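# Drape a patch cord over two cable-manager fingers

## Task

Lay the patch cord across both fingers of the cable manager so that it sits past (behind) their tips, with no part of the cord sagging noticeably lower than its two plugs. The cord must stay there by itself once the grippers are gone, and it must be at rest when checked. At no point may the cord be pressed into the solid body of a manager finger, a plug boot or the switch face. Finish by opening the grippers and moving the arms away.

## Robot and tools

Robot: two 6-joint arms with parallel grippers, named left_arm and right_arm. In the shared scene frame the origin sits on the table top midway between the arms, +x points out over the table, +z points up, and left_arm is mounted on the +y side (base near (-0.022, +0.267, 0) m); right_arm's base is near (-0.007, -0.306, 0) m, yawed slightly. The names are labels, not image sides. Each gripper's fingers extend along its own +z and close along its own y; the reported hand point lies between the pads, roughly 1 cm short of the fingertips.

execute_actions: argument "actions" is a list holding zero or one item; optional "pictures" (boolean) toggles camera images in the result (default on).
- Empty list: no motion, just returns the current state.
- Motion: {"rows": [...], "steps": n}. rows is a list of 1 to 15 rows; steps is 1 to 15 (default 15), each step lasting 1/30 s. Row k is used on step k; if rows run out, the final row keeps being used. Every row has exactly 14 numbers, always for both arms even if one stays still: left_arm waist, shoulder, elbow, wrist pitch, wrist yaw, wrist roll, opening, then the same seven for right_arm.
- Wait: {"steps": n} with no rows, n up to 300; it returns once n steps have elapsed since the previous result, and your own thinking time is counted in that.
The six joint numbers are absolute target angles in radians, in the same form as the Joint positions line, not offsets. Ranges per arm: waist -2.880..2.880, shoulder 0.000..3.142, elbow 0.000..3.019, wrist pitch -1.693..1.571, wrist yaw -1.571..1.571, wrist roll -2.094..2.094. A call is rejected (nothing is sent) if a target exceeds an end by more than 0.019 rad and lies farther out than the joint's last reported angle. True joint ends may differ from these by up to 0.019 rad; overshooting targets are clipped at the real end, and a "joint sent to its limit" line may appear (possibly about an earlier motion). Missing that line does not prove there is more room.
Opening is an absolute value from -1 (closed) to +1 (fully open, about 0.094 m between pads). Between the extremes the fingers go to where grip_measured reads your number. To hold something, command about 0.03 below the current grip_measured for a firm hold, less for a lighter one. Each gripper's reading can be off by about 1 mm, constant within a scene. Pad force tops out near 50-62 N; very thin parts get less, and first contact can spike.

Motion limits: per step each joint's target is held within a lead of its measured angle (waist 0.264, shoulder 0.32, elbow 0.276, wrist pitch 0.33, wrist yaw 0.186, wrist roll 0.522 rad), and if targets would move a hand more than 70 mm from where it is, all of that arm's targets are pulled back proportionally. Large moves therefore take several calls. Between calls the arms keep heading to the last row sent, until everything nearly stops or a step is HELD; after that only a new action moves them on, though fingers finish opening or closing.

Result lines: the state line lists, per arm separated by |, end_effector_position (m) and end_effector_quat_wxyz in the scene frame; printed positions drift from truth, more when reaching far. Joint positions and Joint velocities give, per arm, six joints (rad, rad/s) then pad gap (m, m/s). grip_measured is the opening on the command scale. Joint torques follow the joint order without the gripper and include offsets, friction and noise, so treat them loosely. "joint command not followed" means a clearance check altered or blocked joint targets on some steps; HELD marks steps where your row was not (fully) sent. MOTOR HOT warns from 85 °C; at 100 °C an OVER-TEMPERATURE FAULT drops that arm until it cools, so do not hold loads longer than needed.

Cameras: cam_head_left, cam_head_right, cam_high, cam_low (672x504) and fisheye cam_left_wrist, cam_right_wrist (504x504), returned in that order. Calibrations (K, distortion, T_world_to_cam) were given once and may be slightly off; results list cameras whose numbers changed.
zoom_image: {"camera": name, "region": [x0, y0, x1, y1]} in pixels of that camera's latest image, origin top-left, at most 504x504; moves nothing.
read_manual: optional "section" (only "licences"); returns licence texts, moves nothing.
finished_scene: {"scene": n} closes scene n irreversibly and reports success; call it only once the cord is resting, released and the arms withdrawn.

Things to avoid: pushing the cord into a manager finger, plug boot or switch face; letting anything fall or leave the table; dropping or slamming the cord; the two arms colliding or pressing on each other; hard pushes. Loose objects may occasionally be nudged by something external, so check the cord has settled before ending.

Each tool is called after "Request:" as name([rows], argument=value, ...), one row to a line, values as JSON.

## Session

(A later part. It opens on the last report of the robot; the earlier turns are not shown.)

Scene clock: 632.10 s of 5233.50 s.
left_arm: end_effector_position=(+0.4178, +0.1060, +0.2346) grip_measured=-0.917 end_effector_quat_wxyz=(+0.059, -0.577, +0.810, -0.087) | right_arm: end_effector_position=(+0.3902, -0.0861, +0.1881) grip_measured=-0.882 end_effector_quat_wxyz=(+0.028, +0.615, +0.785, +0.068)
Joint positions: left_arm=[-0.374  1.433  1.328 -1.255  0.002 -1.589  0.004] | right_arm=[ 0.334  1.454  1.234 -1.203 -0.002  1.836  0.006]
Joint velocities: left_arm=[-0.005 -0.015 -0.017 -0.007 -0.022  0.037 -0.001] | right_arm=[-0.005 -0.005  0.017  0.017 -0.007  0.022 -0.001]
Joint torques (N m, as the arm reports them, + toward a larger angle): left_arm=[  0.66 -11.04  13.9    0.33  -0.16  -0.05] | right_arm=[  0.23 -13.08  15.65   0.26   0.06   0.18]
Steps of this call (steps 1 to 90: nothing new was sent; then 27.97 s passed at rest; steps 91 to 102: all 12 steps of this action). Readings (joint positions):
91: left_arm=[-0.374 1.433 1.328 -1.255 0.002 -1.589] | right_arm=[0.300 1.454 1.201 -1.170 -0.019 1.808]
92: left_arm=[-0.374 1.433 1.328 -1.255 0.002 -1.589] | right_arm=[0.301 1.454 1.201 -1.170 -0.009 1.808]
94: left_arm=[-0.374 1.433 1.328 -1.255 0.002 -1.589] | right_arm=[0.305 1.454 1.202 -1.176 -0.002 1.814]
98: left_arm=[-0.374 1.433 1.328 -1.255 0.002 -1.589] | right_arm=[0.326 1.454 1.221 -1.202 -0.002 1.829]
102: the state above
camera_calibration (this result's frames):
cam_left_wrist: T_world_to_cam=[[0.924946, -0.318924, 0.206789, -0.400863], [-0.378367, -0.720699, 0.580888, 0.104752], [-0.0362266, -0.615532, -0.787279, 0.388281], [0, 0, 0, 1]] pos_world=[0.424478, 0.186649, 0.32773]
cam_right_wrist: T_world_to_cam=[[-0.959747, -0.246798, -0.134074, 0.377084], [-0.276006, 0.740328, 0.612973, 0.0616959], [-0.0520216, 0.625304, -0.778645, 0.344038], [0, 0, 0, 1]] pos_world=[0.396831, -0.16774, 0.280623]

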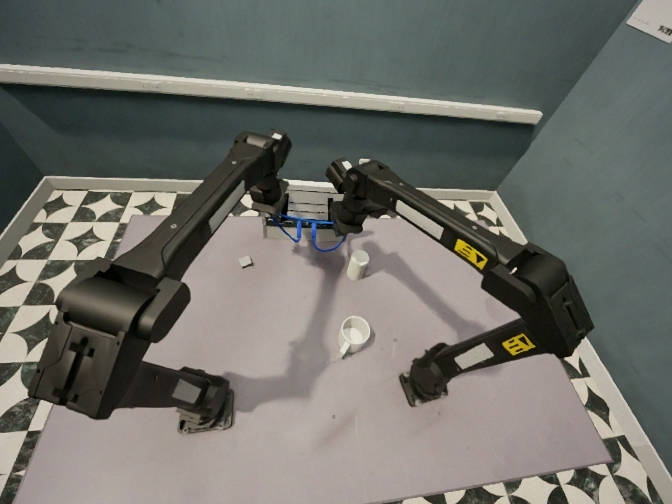

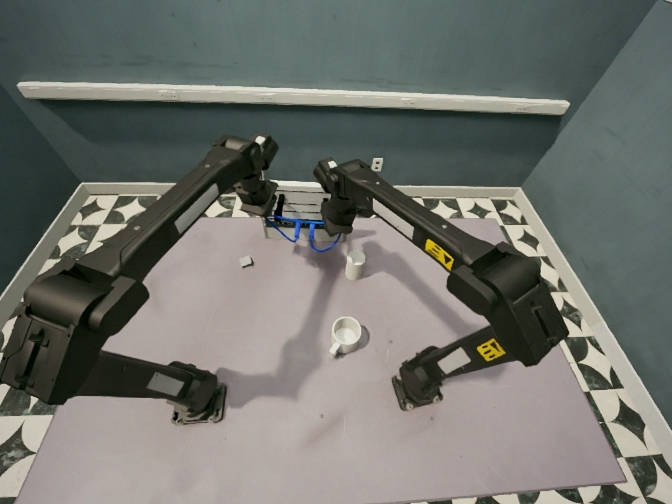

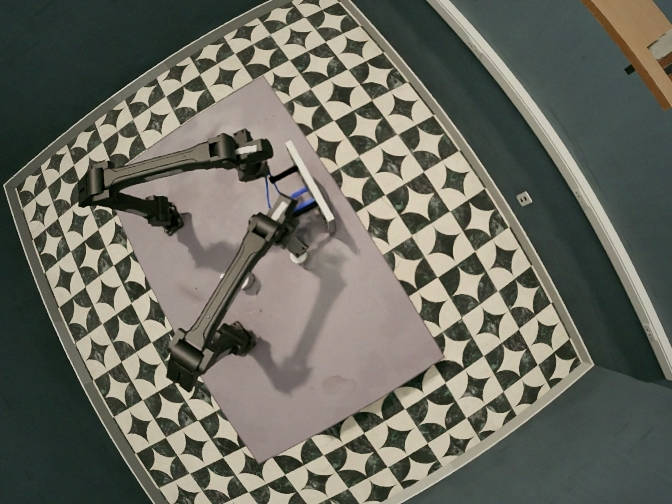

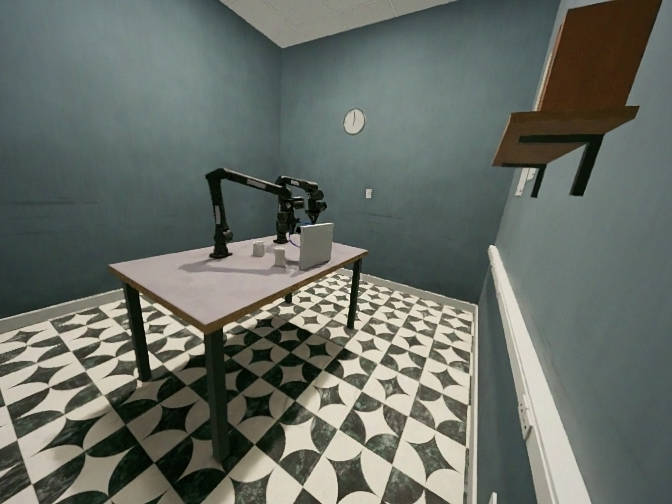

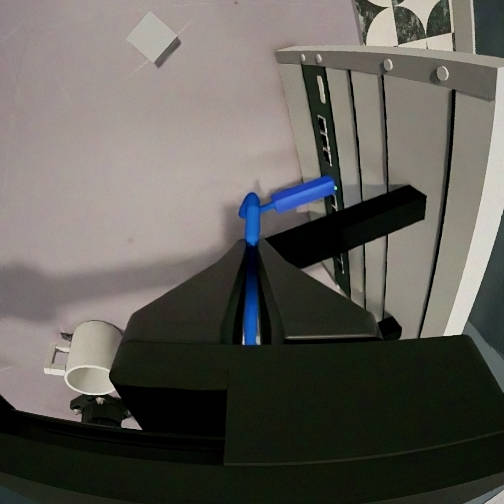

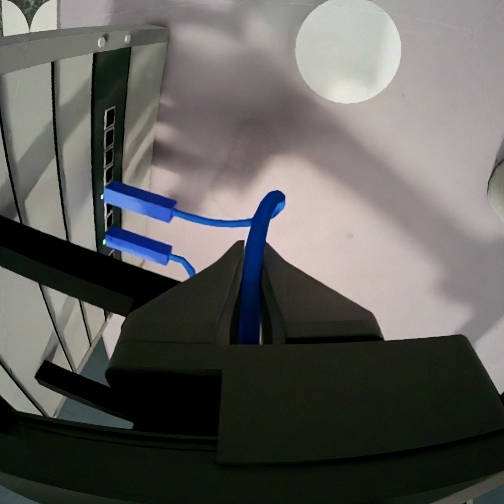

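Request:
execute_actions([
  {"rows":[[-0.36,1.44,1.385,-1.265,0,-1.6,-0.94,0.335,1.45,1.26,-1.21,0,1.85,-0.95]],"steps":8},
])

Request:
zoom_image(camera="cam_head_left", region=[220, 140, 400, 300])

Scene clock: 638.10 s of 5233.50 s.
left_arm: end_effector_position=(+0.4178, +0.1060, +0.2346) grip_measured=-0.917 end_effector_quat_wxyz=(+0.059, -0.577, +0.810, -0.087) | right_arm: end_effector_position=(+0.3903, -0.0860, +0.1883) grip_measured=-0.941 end_effector_quat_wxyz=(+0.028, +0.617, +0.783, +0.069)
Joint positions: left_arm=[-0.374  1.433  1.328 -1.255  0.002 -1.589  0.004] | right_arm=[ 0.334  1.454  1.235 -1.203 -0.002  1.84   0.003]
Joint velocities: left_arm=[-0.015 -0.005 -0.007  0.007 -0.066  0.007  0.   ] | right_arm=[ 0.005 -0.005 -0.012  0.012 -0.022 -0.022 -0.   ]
Joint torques (N m, as the arm reports them, + toward a larger angle): left_arm=[  0.88 -10.59  13.91   0.34  -0.22  -0.04] | right_arm=[  0.33 -12.84  12.49   0.73   0.09   0.17]
Steps of this call (steps 1 to 15: the robot went on to your last target; steps 16 to 90: nothing new was sent; then 2.73 s passed at rest; steps 91 to 98: all 8 steps of this action). Readings (joint positions):
91: left_arm=[-0.374 1.433 1.328 -1.255 0.002 -1.589] | right_arm=[0.334 1.454 1.235 -1.203 -0.002 1.840]
92: left_arm=[-0.374 1.433 1.328 -1.255 0.002 -1.589] | right_arm=[0.334 1.454 1.235 -1.203 -0.002 1.840]
94: left_arm=[-0.374 1.433 1.328 -1.255 0.002 -1.589] | right_arm=[0.334 1.454 1.235 -1.203 -0.002 1.840]
98: the state above
camera_calibration (this result's frames):
cam_left_wrist: T_world_to_cam=[[0.924946, -0.318924, 0.206789, -0.400863], [-0.378367, -0.720699, 0.580888, 0.104752], [-0.0362266, -0.615532, -0.787279, 0.388281], [0, 0, 0, 1]] pos_world=[0.424478, 0.186649, 0.32773]
cam_right_wrist: T_world_to_cam=[[-0.960855, -0.242347, -0.134263, 0.378075], [-0.272652, 0.741096, 0.613545, 0.0602349], [-0.0491892, 0.626135, -0.778162, 0.343002], [0, 0, 0, 1]] pos_world=[0.39657, -0.16778, 0.280716]

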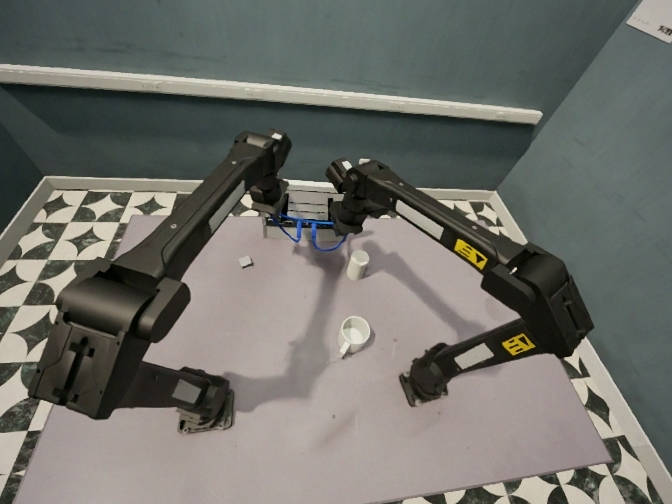

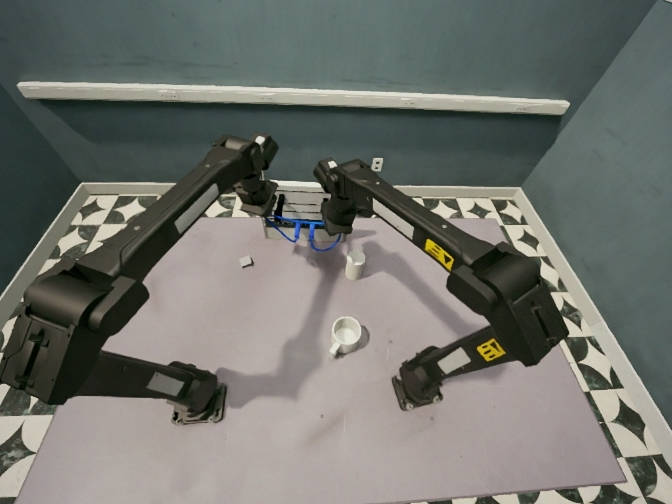

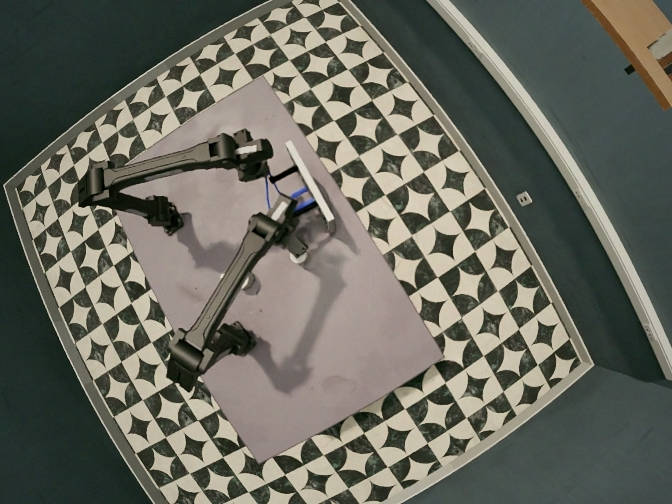

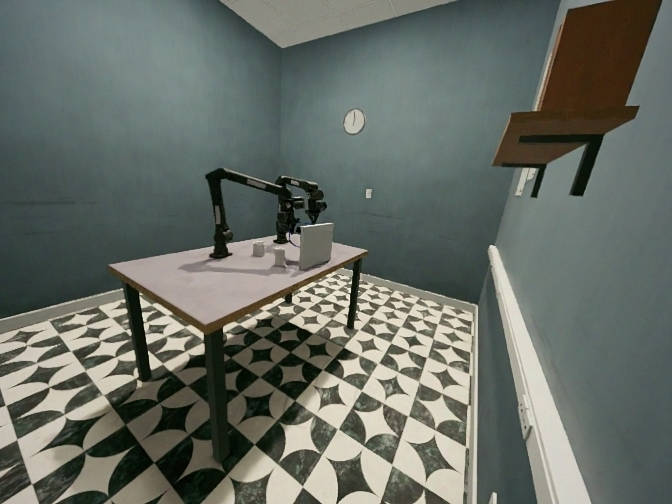

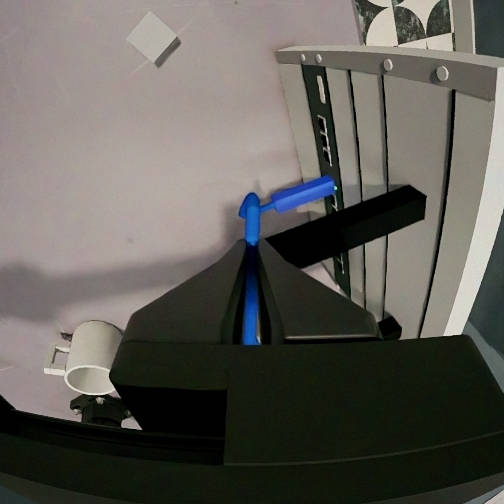

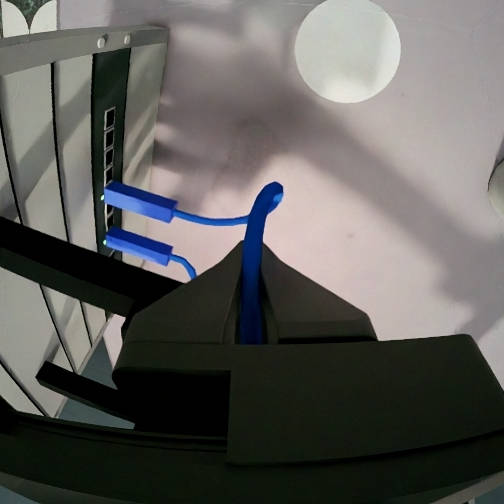

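Region (220, 140, 400, 300) of cam_head_left's 672x504 image, scaled by 2.800, with more detail than that image has.

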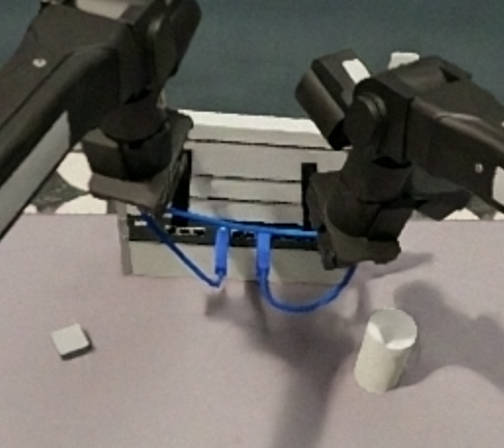

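Request:
execute_actions([
  {"rows":[[-0.38,1.435,1.39,-1.27,0,-1.6,-0.94,0.33,1.45,1.30,-1.22,0,1.84,-0.955],[-0.385,1.435,1.395,-1.275,0,-1.6,-0.94,0.325,1.448,1.315,-1.235,0,1.84,-0.955],[-0.39,1.435,1.40,-1.28,0,-1.6,-0.94,0.32,1.446,1.33,-1.25,0,1.83,-0.955],[-0.39,1.432,1.405,-1.285,0,-1.6,-0.94,0.315,1.444,1.345,-1.265,0,1.83,-0.955],[-0.39,1.43,1.41,-1.29,0,-1.6,-0.94,0.31,1.442,1.36,-1.28,0,1.83,-0.955],[-0.39,1.43,1.415,-1.295,0,-1.6,-0.94,0.305,1.44,1.375,-1.295,0,1.82,-0.955],[-0.39,1.43,1.42,-1.295,0,-1.6,-0.94,0.30,1.436,1.39,-1.31,0,1.82,-0.955],[-0.39,1.43,1.425,-1.295,0,-1.6,-0.94,0.297,1.433,1.405,-1.325,0,1.82,-0.955],[-0.39,1.43,1.425,-1.295,0,-1.6,-0.94,0.293,1.43,1.42,-1.34,0,1.82,-0.955]],"steps":15},
], pictures=false)

Request:
execute_actions([
  {"steps":15},
])

Request:
zoom_image(camera="cam_head_left", region=[220, 140, 400, 300])

Request:
zoom_image(camera="cam_low", region=[270, 200, 340, 270])

Scene clock: 658.83 s of 5233.50 s.
left_arm: end_effector_position=(+0.4183, +0.0996, +0.2477) grip_measured=-0.917 end_effector_quat_wxyz=(+0.059, -0.572, +0.813, -0.091) | right_arm: end_effector_position=(+0.4053, -0.0950, +0.2348) grip_measured=-0.945 end_effector_quat_wxyz=(+0.029, +0.626, +0.776, +0.073)
Joint positions: left_arm=[-0.386  1.433  1.361 -1.282  0.005 -1.589  0.004] | right_arm=[ 0.299  1.452  1.356 -1.316 -0.008  1.831  0.003]
Joint velocities: left_arm=[-0.005  0.005  0.012 -0.002 -0.037  0.022 -0.001] | right_arm=[-0.005  0.024 -0.017 -0.051 -0.007  0.022  0.001]
Joint torques (N m, as the arm reports them, + toward a larger angle): left_arm=[ -0.1  -11.6   14.53   0.27  -0.31  -0.06] | right_arm=[  0.52 -14.2   15.88   0.04   0.35  -0.07]
Steps of this call (steps 1 to 15: the robot went on to your last target; steps 16 to 90: nothing new was sent; then 17.23 s passed at rest; steps 91 to 105: all 15 steps of this action). Readings (joint positions):
91: left_arm=[-0.374 1.433 1.328 -1.255 0.002 -1.589] | right_arm=[0.334 1.454 1.235 -1.203 -0.002 1.840]
92: left_arm=[-0.374 1.433 1.329 -1.257 0.002 -1.589] | right_arm=[0.334 1.454 1.236 -1.207 -0.002 1.840]
94: left_arm=[-0.375 1.433 1.333 -1.265 0.002 -1.589] | right_arm=[0.332 1.454 1.245 -1.226 -0.002 1.840]
98: left_arm=[-0.381 1.433 1.353 -1.280 0.003 -1.589] | right_arm=[0.316 1.454 1.297 -1.283 -0.002 1.836]
105: the state above

Scene clock: 659.33 s of 5233.50 s.
left_arm: end_effector_position=(+0.4183, +0.0996, +0.2477) grip_measured=-0.917 end_effector_quat_wxyz=(+0.059, -0.572, +0.813, -0.091) | right_arm: end_effector_position=(+0.4051, -0.0950, +0.2348) grip_measured=-0.945 end_effector_quat_wxyz=(+0.028, +0.626, +0.776, +0.073)
Joint positions: left_arm=[-0.386  1.433  1.361 -1.282  0.005 -1.589  0.004] | right_arm=[ 0.299  1.452  1.356 -1.317 -0.008  1.83   0.003]
Joint velocities: left_arm=[-0.005 -0.005 -0.002  0.017  0.051 -0.022  0.001] | right_arm=[-0.005 -0.005  0.012  0.002 -0.066 -0.007  0.   ]
Joint torques (N m, as the arm reports them, + toward a larger angle): left_arm=[ -0.64 -10.72  14.61   0.19  -0.32  -0.05] | right_arm=[ -0.31 -14.42  15.58  -0.07   0.38  -0.07]
Steps of this call (steps 1 to 15: the robot went on to your last target). Readings (joint positions):
1: left_arm=[-0.386 1.433 1.361 -1.282 0.005 -1.589] | right_arm=[0.299 1.452 1.356 -1.317 -0.008 1.831]
2: left_arm=[-0.386 1.433 1.361 -1.282 0.005 -1.589] | right_arm=[0.299 1.452 1.356 -1.317 -0.008 1.830]
4: left_arm=[-0.386 1.433 1.361 -1.282 0.005 -1.589] | right_arm=[0.299 1.452 1.356 -1.317 -0.008 1.830]
8: left_arm=[-0.386 1.433 1.361 -1.282 0.005 -1.589] | right_arm=[0.299 1.452 1.356 -1.317 -0.008 1.830]
15: the state above
All arms were judged still, so your last target was given up. Only a new action makes them travel on or press farther. Fingers that are still opening or closing keep moving.
camera_calibration (this result's frames):
cam_left_wrist: T_world_to_cam=[[0.919969, -0.329017, 0.213083, -0.404527], [-0.389988, -0.713349, 0.582274, 0.0964885], [-0.0395755, -0.618774, -0.784572, 0.395735], [0, 0, 0, 1]] pos_world=[0.425444, 0.180604, 0.340498]
cam_right_wrist: T_world_to_cam=[[-0.96547, -0.21889, -0.141262, 0.402077], [-0.258736, 0.742431, 0.617942, 0.035845], [-0.0303843, 0.633154, -0.773429, 0.377493], [0, 0, 0, 1]] pos_world=[0.408938, -0.177613, 0.326612]

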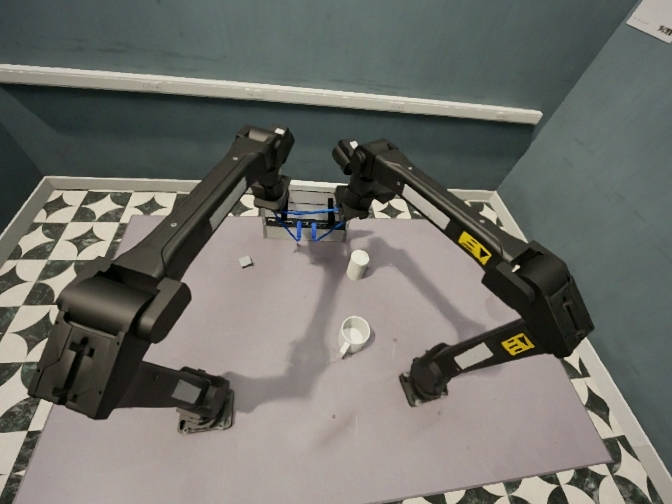

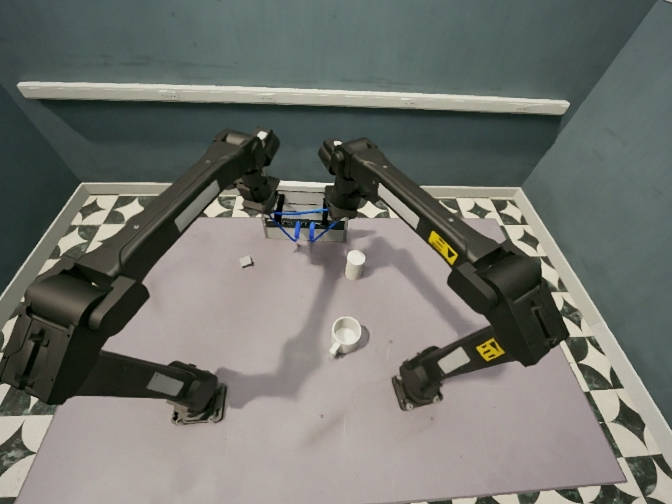

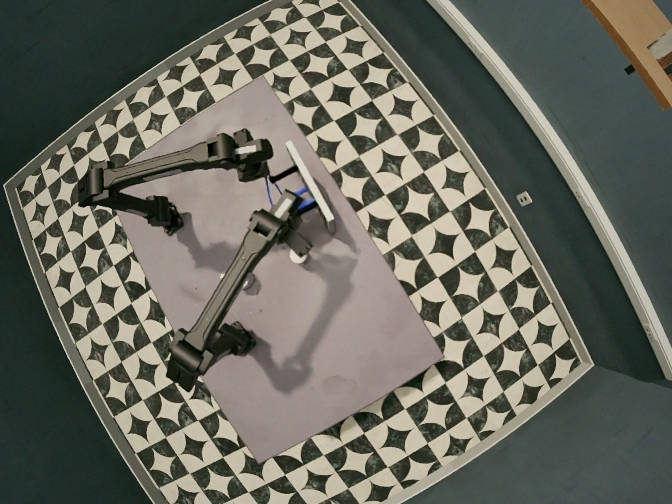

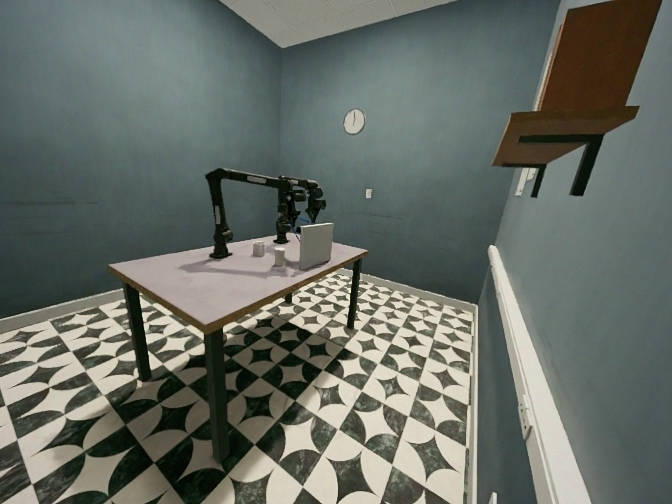

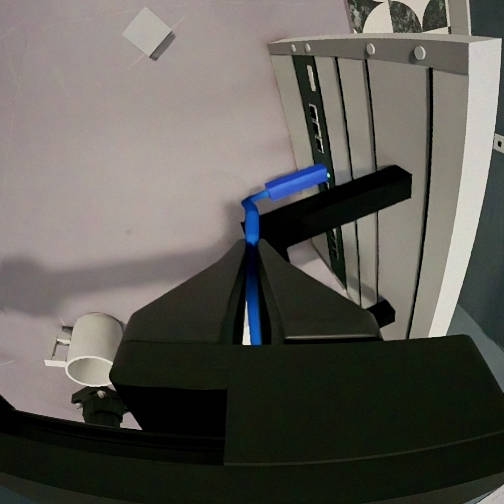

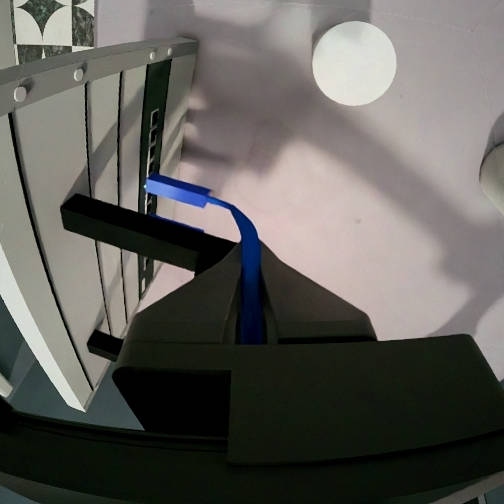

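Region (220, 140, 400, 300) of cam_head_left's 672x504 image, scaled by 2.800, with more detail than that image has.

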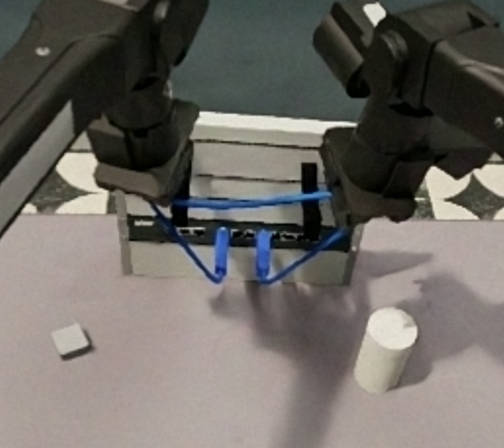

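Region (270, 200, 340, 270) of cam_low's 672x504 image, scaled by 7.200, with more detail than that image has.

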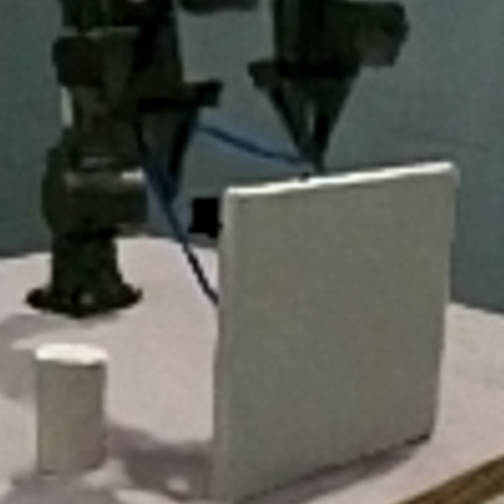

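Request:
execute_actions(actions=[])

Scene clock: 689.67 s of 5233.50 s.
left_arm: end_effector_position=(+0.4183, +0.0996, +0.2477) grip_measured=-0.917 end_effector_quat_wxyz=(+0.059, -0.572, +0.813, -0.091) | right_arm: end_effector_position=(+0.4051, -0.0950, +0.2348) grip_measured=-0.945 end_effector_quat_wxyz=(+0.028, +0.626, +0.776, +0.073)
Joint positions: left_arm=[-0.386  1.433  1.361 -1.282  0.005 -1.589  0.004] | right_arm=[ 0.299  1.452  1.356 -1.317 -0.008  1.83   0.003]
Joint velocities: left_arm=[ 0.005 -0.005 -0.012 -0.012  0.022  0.037  0.001] | right_arm=[-0.005 -0.005 -0.002  0.002  0.066 -0.007 -0.   ]
Joint torques (N m, as the arm reports them, + toward a larger angle): left_arm=[ -0.81 -11.62  14.43   0.2   -0.33  -0.04] | right_arm=[  0.3  -13.62  15.88  -0.11   0.31  -0.01]
Steps of this call (steps 1 to 90: nothing new was sent; then 27.33 s passed at rest). Readings (joint positions):
1: left_arm=[-0.386 1.433 1.361 -1.282 0.005 -1.589] | right_arm=[0.299 1.452 1.356 -1.317 -0.008 1.830]
2: left_arm=[-0.386 1.433 1.361 -1.282 0.005 -1.589] | right_arm=[0.299 1.452 1.356 -1.317 -0.008 1.830]
4: left_arm=[-0.386 1.433 1.361 -1.282 0.005 -1.589] | right_arm=[0.299 1.452 1.356 -1.317 -0.008 1.830]
8: left_arm=[-0.386 1.433 1.361 -1.282 0.005 -1.589] | right_arm=[0.299 1.452 1.356 -1.317 -0.008 1.830]
90: the state above
camera_calibration (this result's frames):
cam_left_wrist: T_world_to_cam=[[0.919969, -0.329017, 0.213083, -0.404527], [-0.389988, -0.713349, 0.582274, 0.0964885], [-0.0395755, -0.618774, -0.784572, 0.395735], [0, 0, 0, 1]] pos_world=[0.425444, 0.180604, 0.340498]
cam_right_wrist: T_world_to_cam=[[-0.96547, -0.21889, -0.141262, 0.402077], [-0.258736, 0.742431, 0.617942, 0.035845], [-0.0303843, 0.633154, -0.773429, 0.377493], [0, 0, 0, 1]] pos_world=[0.408938, -0.177613, 0.326612]

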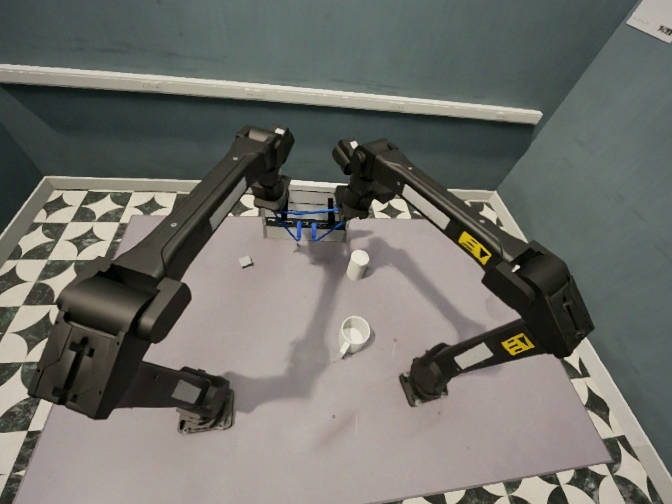

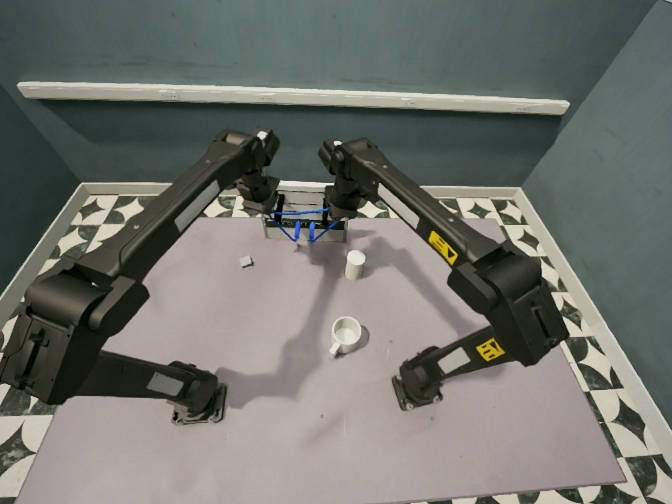

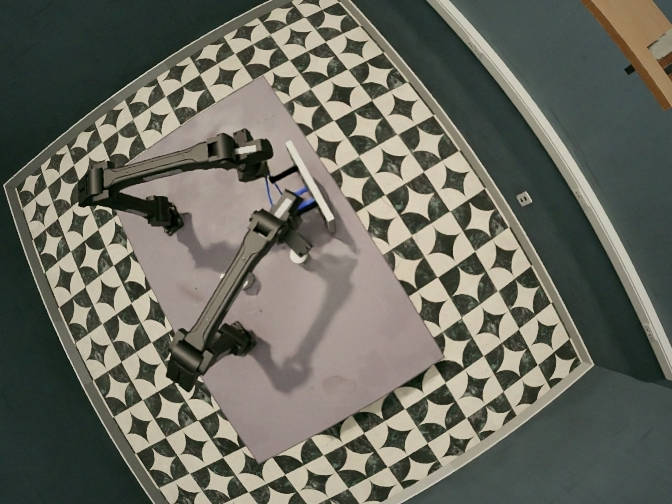

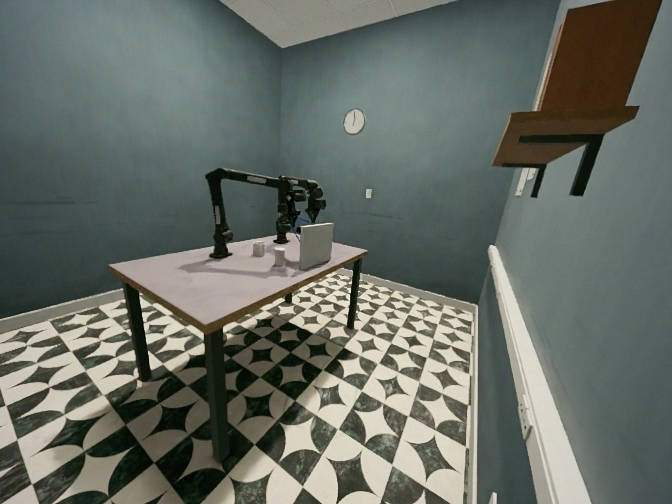

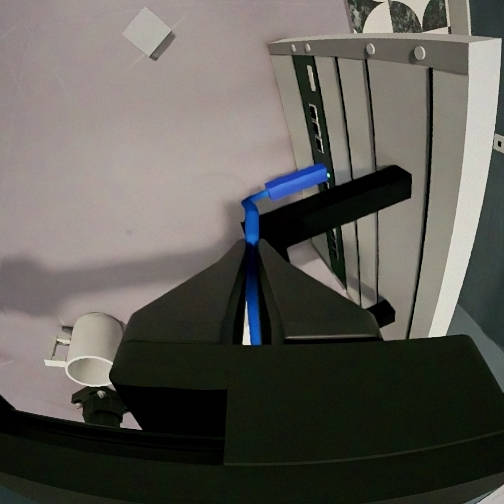

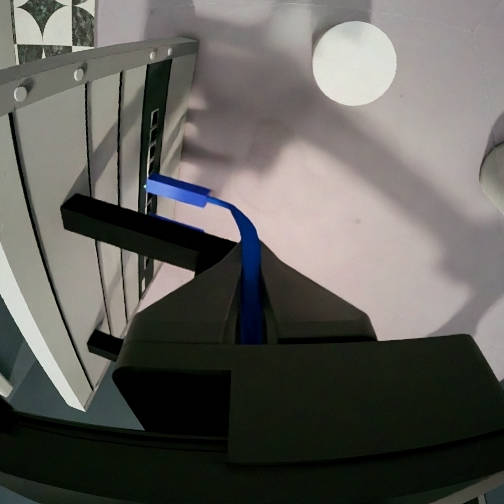

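Request:
zoom_image(camera="cam_head_right", region=[230, 170, 380, 260])

Request:
zoom_image(camera="cam_high", region=[220, 120, 380, 280])

Region (230, 170, 380, 260) of cam_head_right's 672x504 image, scaled by 3.360, with more detail than that image has; it fills the top 302 rows of this view, and the rest is white.

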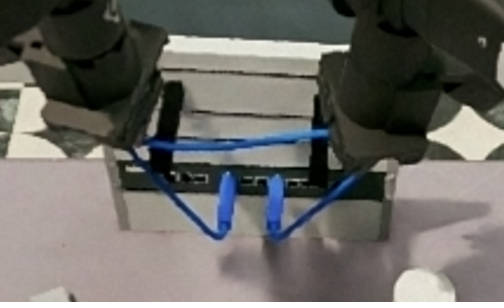

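Region (220, 120, 380, 280) of cam_high's 672x504 image, scaled by 3.150, with more detail than that image has.

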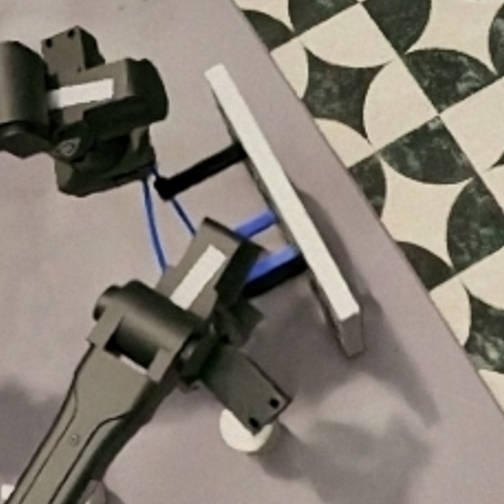

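Request:
execute_actions([
  {"rows":[[-0.386,1.44,1.43,-1.295,0,-1.597,-0.94,0.29,1.445,1.425,-1.337,0,1.82,-0.955],[-0.384,1.447,1.437,-1.295,0,-1.595,-0.94,0.287,1.452,1.432,-1.337,0,1.817,-0.955],[-0.382,1.454,1.444,-1.295,0,-1.594,-0.94,0.284,1.459,1.44,-1.337,0,1.815,-0.955],[-0.38,1.461,1.451,-1.295,0,-1.592,-0.94,0.281,1.466,1.447,-1.337,0,1.812,-0.955],[-0.378,1.468,1.458,-1.295,0,-1.591,-0.94,0.278,1.473,1.455,-1.336,0,1.81,-0.955],[-0.376,1.475,1.465,-1.295,0,-1.59,-0.94,0.275,1.48,1.462,-1.336,0,1.807,-0.955],[-0.375,1.482,1.472,-1.295,0,-1.588,-0.94,0.272,1.487,1.47,-1.335,0,1.805,-0.955],[-0.373,1.489,1.48,-1.295,0,-1.586,-0.94,0.27,1.494,1.477,-1.335,0,1.802,-0.955],[-0.372,1.495,1.487,-1.295,0,-1.585,-0.94,0.268,1.50,1.485,-1.335,0,1.80,-0.955]],"steps":15},
], pictures=false)

Request:
execute_actions([
  {"steps":20},
])

Request:
zoom_image(camera="cam_head_right", region=[230, 170, 380, 260])

Scene clock: 734.37 s of 5233.50 s.
left_arm: end_effector_position=(+0.4401, +0.0914, +0.2459) grip_measured=-0.917 end_effector_quat_wxyz=(+0.058, -0.573, +0.813, -0.090) | right_arm: end_effector_position=(+0.4267, -0.0962, +0.2330) grip_measured=-0.945 end_effector_quat_wxyz=(+0.030, +0.628, +0.774, +0.072)
Joint positions: left_arm=[-0.386  1.495  1.424 -1.284  0.005 -1.589  0.004] | right_arm=[ 0.277  1.502  1.405 -1.318 -0.007  1.812  0.003]
Joint velocities: left_arm=[-0.005 -0.015  0.012 -0.007  0.095 -0.037 -0.   ] | right_arm=[ 0.005 -0.005  0.002 -0.012 -0.007 -0.007 -0.001]
Joint torques (N m, as the arm reports them, + toward a larger angle): left_arm=[  0.83 -12.46  14.45   0.3   -0.33   0.08] | right_arm=[  0.28 -13.24  17.38   0.32   0.26  -0.02]
Steps of this call (steps 1 to 90: nothing new was sent; then 41.20 s passed at rest; steps 91 to 105: all 15 steps of this action). Readings (joint positions):
91: left_arm=[-0.386 1.433 1.361 -1.282 0.005 -1.589] | right_arm=[0.299 1.453 1.356 -1.317 -0.008 1.830]
92: left_arm=[-0.386 1.435 1.362 -1.283 0.005 -1.589] | right_arm=[0.299 1.453 1.356 -1.317 -0.008 1.829]
94: left_arm=[-0.386 1.443 1.371 -1.284 0.005 -1.589] | right_arm=[0.299 1.457 1.356 -1.317 -0.008 1.827]
98: left_arm=[-0.386 1.471 1.402 -1.284 0.005 -1.589] | right_arm=[0.292 1.478 1.377 -1.318 -0.007 1.821]
105: the state above

Scene clock: 735.03 s of 5233.50 s.
left_arm: end_effector_position=(+0.4403, +0.0913, +0.2464) grip_measured=-0.917 end_effector_quat_wxyz=(+0.059, -0.572, +0.813, -0.091) | right_arm: end_effector_position=(+0.4267, -0.0962, +0.2330) grip_measured=-0.945 end_effector_quat_wxyz=(+0.030, +0.627, +0.775, +0.072)
Joint positions: left_arm=[-0.386  1.495  1.425 -1.284  0.005 -1.589  0.004] | right_arm=[ 0.277  1.502  1.405 -1.318 -0.007  1.811  0.003]
Joint velocities: left_arm=[ 0.005 -0.024 -0.022 -0.012 -0.022 -0.022  0.   ] | right_arm=[ 0.005  0.005 -0.012 -0.007 -0.066 -0.022  0.   ]
Joint torques (N m, as the arm reports them, + toward a larger angle): left_arm=[  0.78 -12.08  14.3    0.34  -0.32   0.09] | right_arm=[ -0.1  -13.42  17.37   0.23   0.31  -0.07]
Steps of this call (steps 1 to 15: the robot went on to your last target; steps 16 to 20: nothing new was sent). Readings (joint positions):
1: left_arm=[-0.386 1.495 1.424 -1.284 0.005 -1.589] | right_arm=[0.277 1.502 1.405 -1.318 -0.007 1.812]
2: left_arm=[-0.386 1.495 1.425 -1.284 0.005 -1.589] | right_arm=[0.277 1.502 1.405 -1.318 -0.007 1.812]
4: left_arm=[-0.386 1.495 1.425 -1.284 0.005 -1.589] | right_arm=[0.277 1.502 1.405 -1.318 -0.007 1.811]
8: left_arm=[-0.386 1.495 1.425 -1.284 0.005 -1.589] | right_arm=[0.277 1.502 1.405 -1.318 -0.007 1.811]
20: the state above
All arms were judged still, so your last target was given up. Only a new action makes them travel on or press farther. Fingers that are still opening or closing keep moving.
camera_calibration (this result's frames):
cam_left_wrist: T_world_to_cam=[[0.920197, -0.329103, 0.211965, -0.427136], [-0.389364, -0.713585, 0.582402, 0.0996284], [-0.0404155, -0.618456, -0.784779, 0.390808], [0, 0, 0, 1]] pos_world=[0.447636, 0.17222, 0.339212]
cam_right_wrist: T_world_to_cam=[[-0.966227, -0.21578, -0.140869, 0.422908], [-0.256216, 0.746028, 0.614651, 0.0434788], [-0.0275372, 0.629985, -0.776119, 0.376603], [0, 0, 0, 1]] pos_world=[0.430136, -0.178436, 0.325139]

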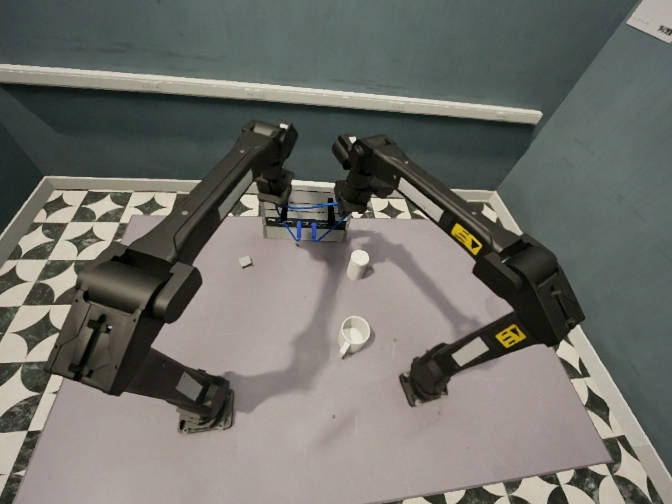

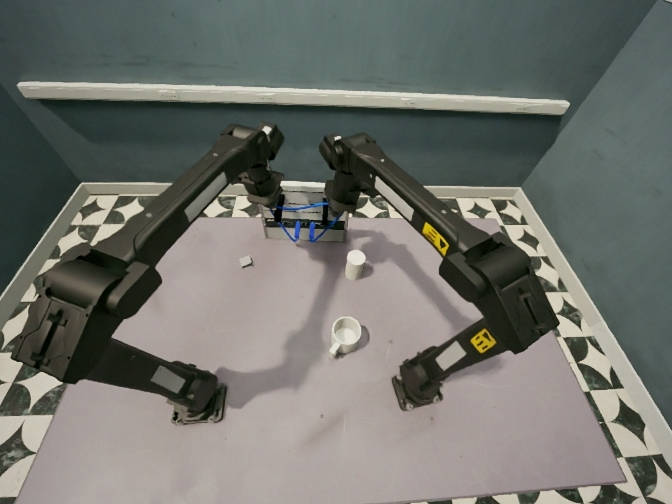

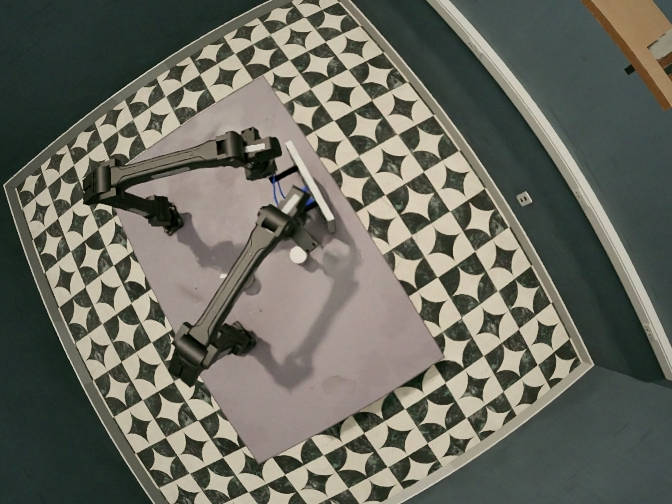

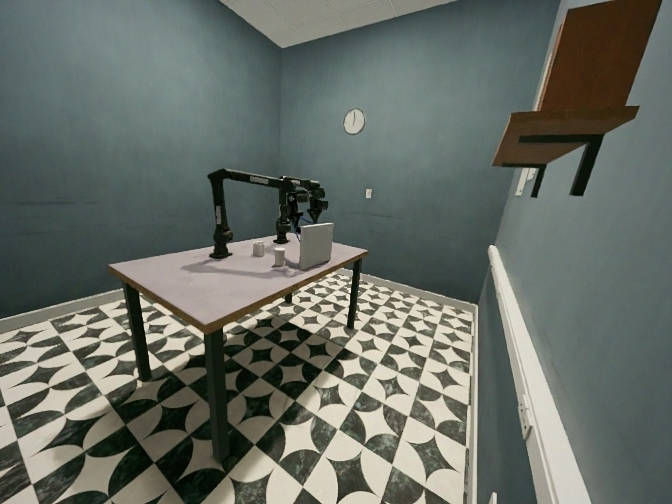

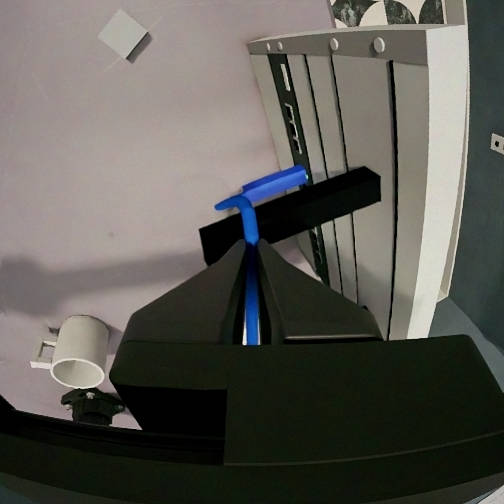

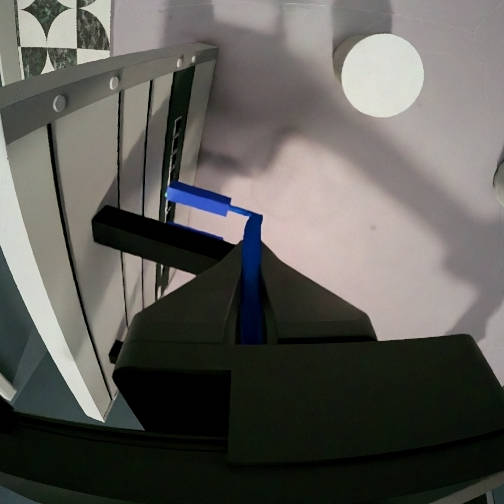

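Region (230, 170, 380, 260) of cam_head_right's 672x504 image, scaled by 3.360, with more detail than that image has; it fills the top 302 rows of this view, and the rest is white.

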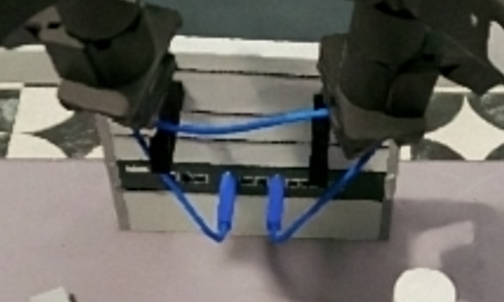

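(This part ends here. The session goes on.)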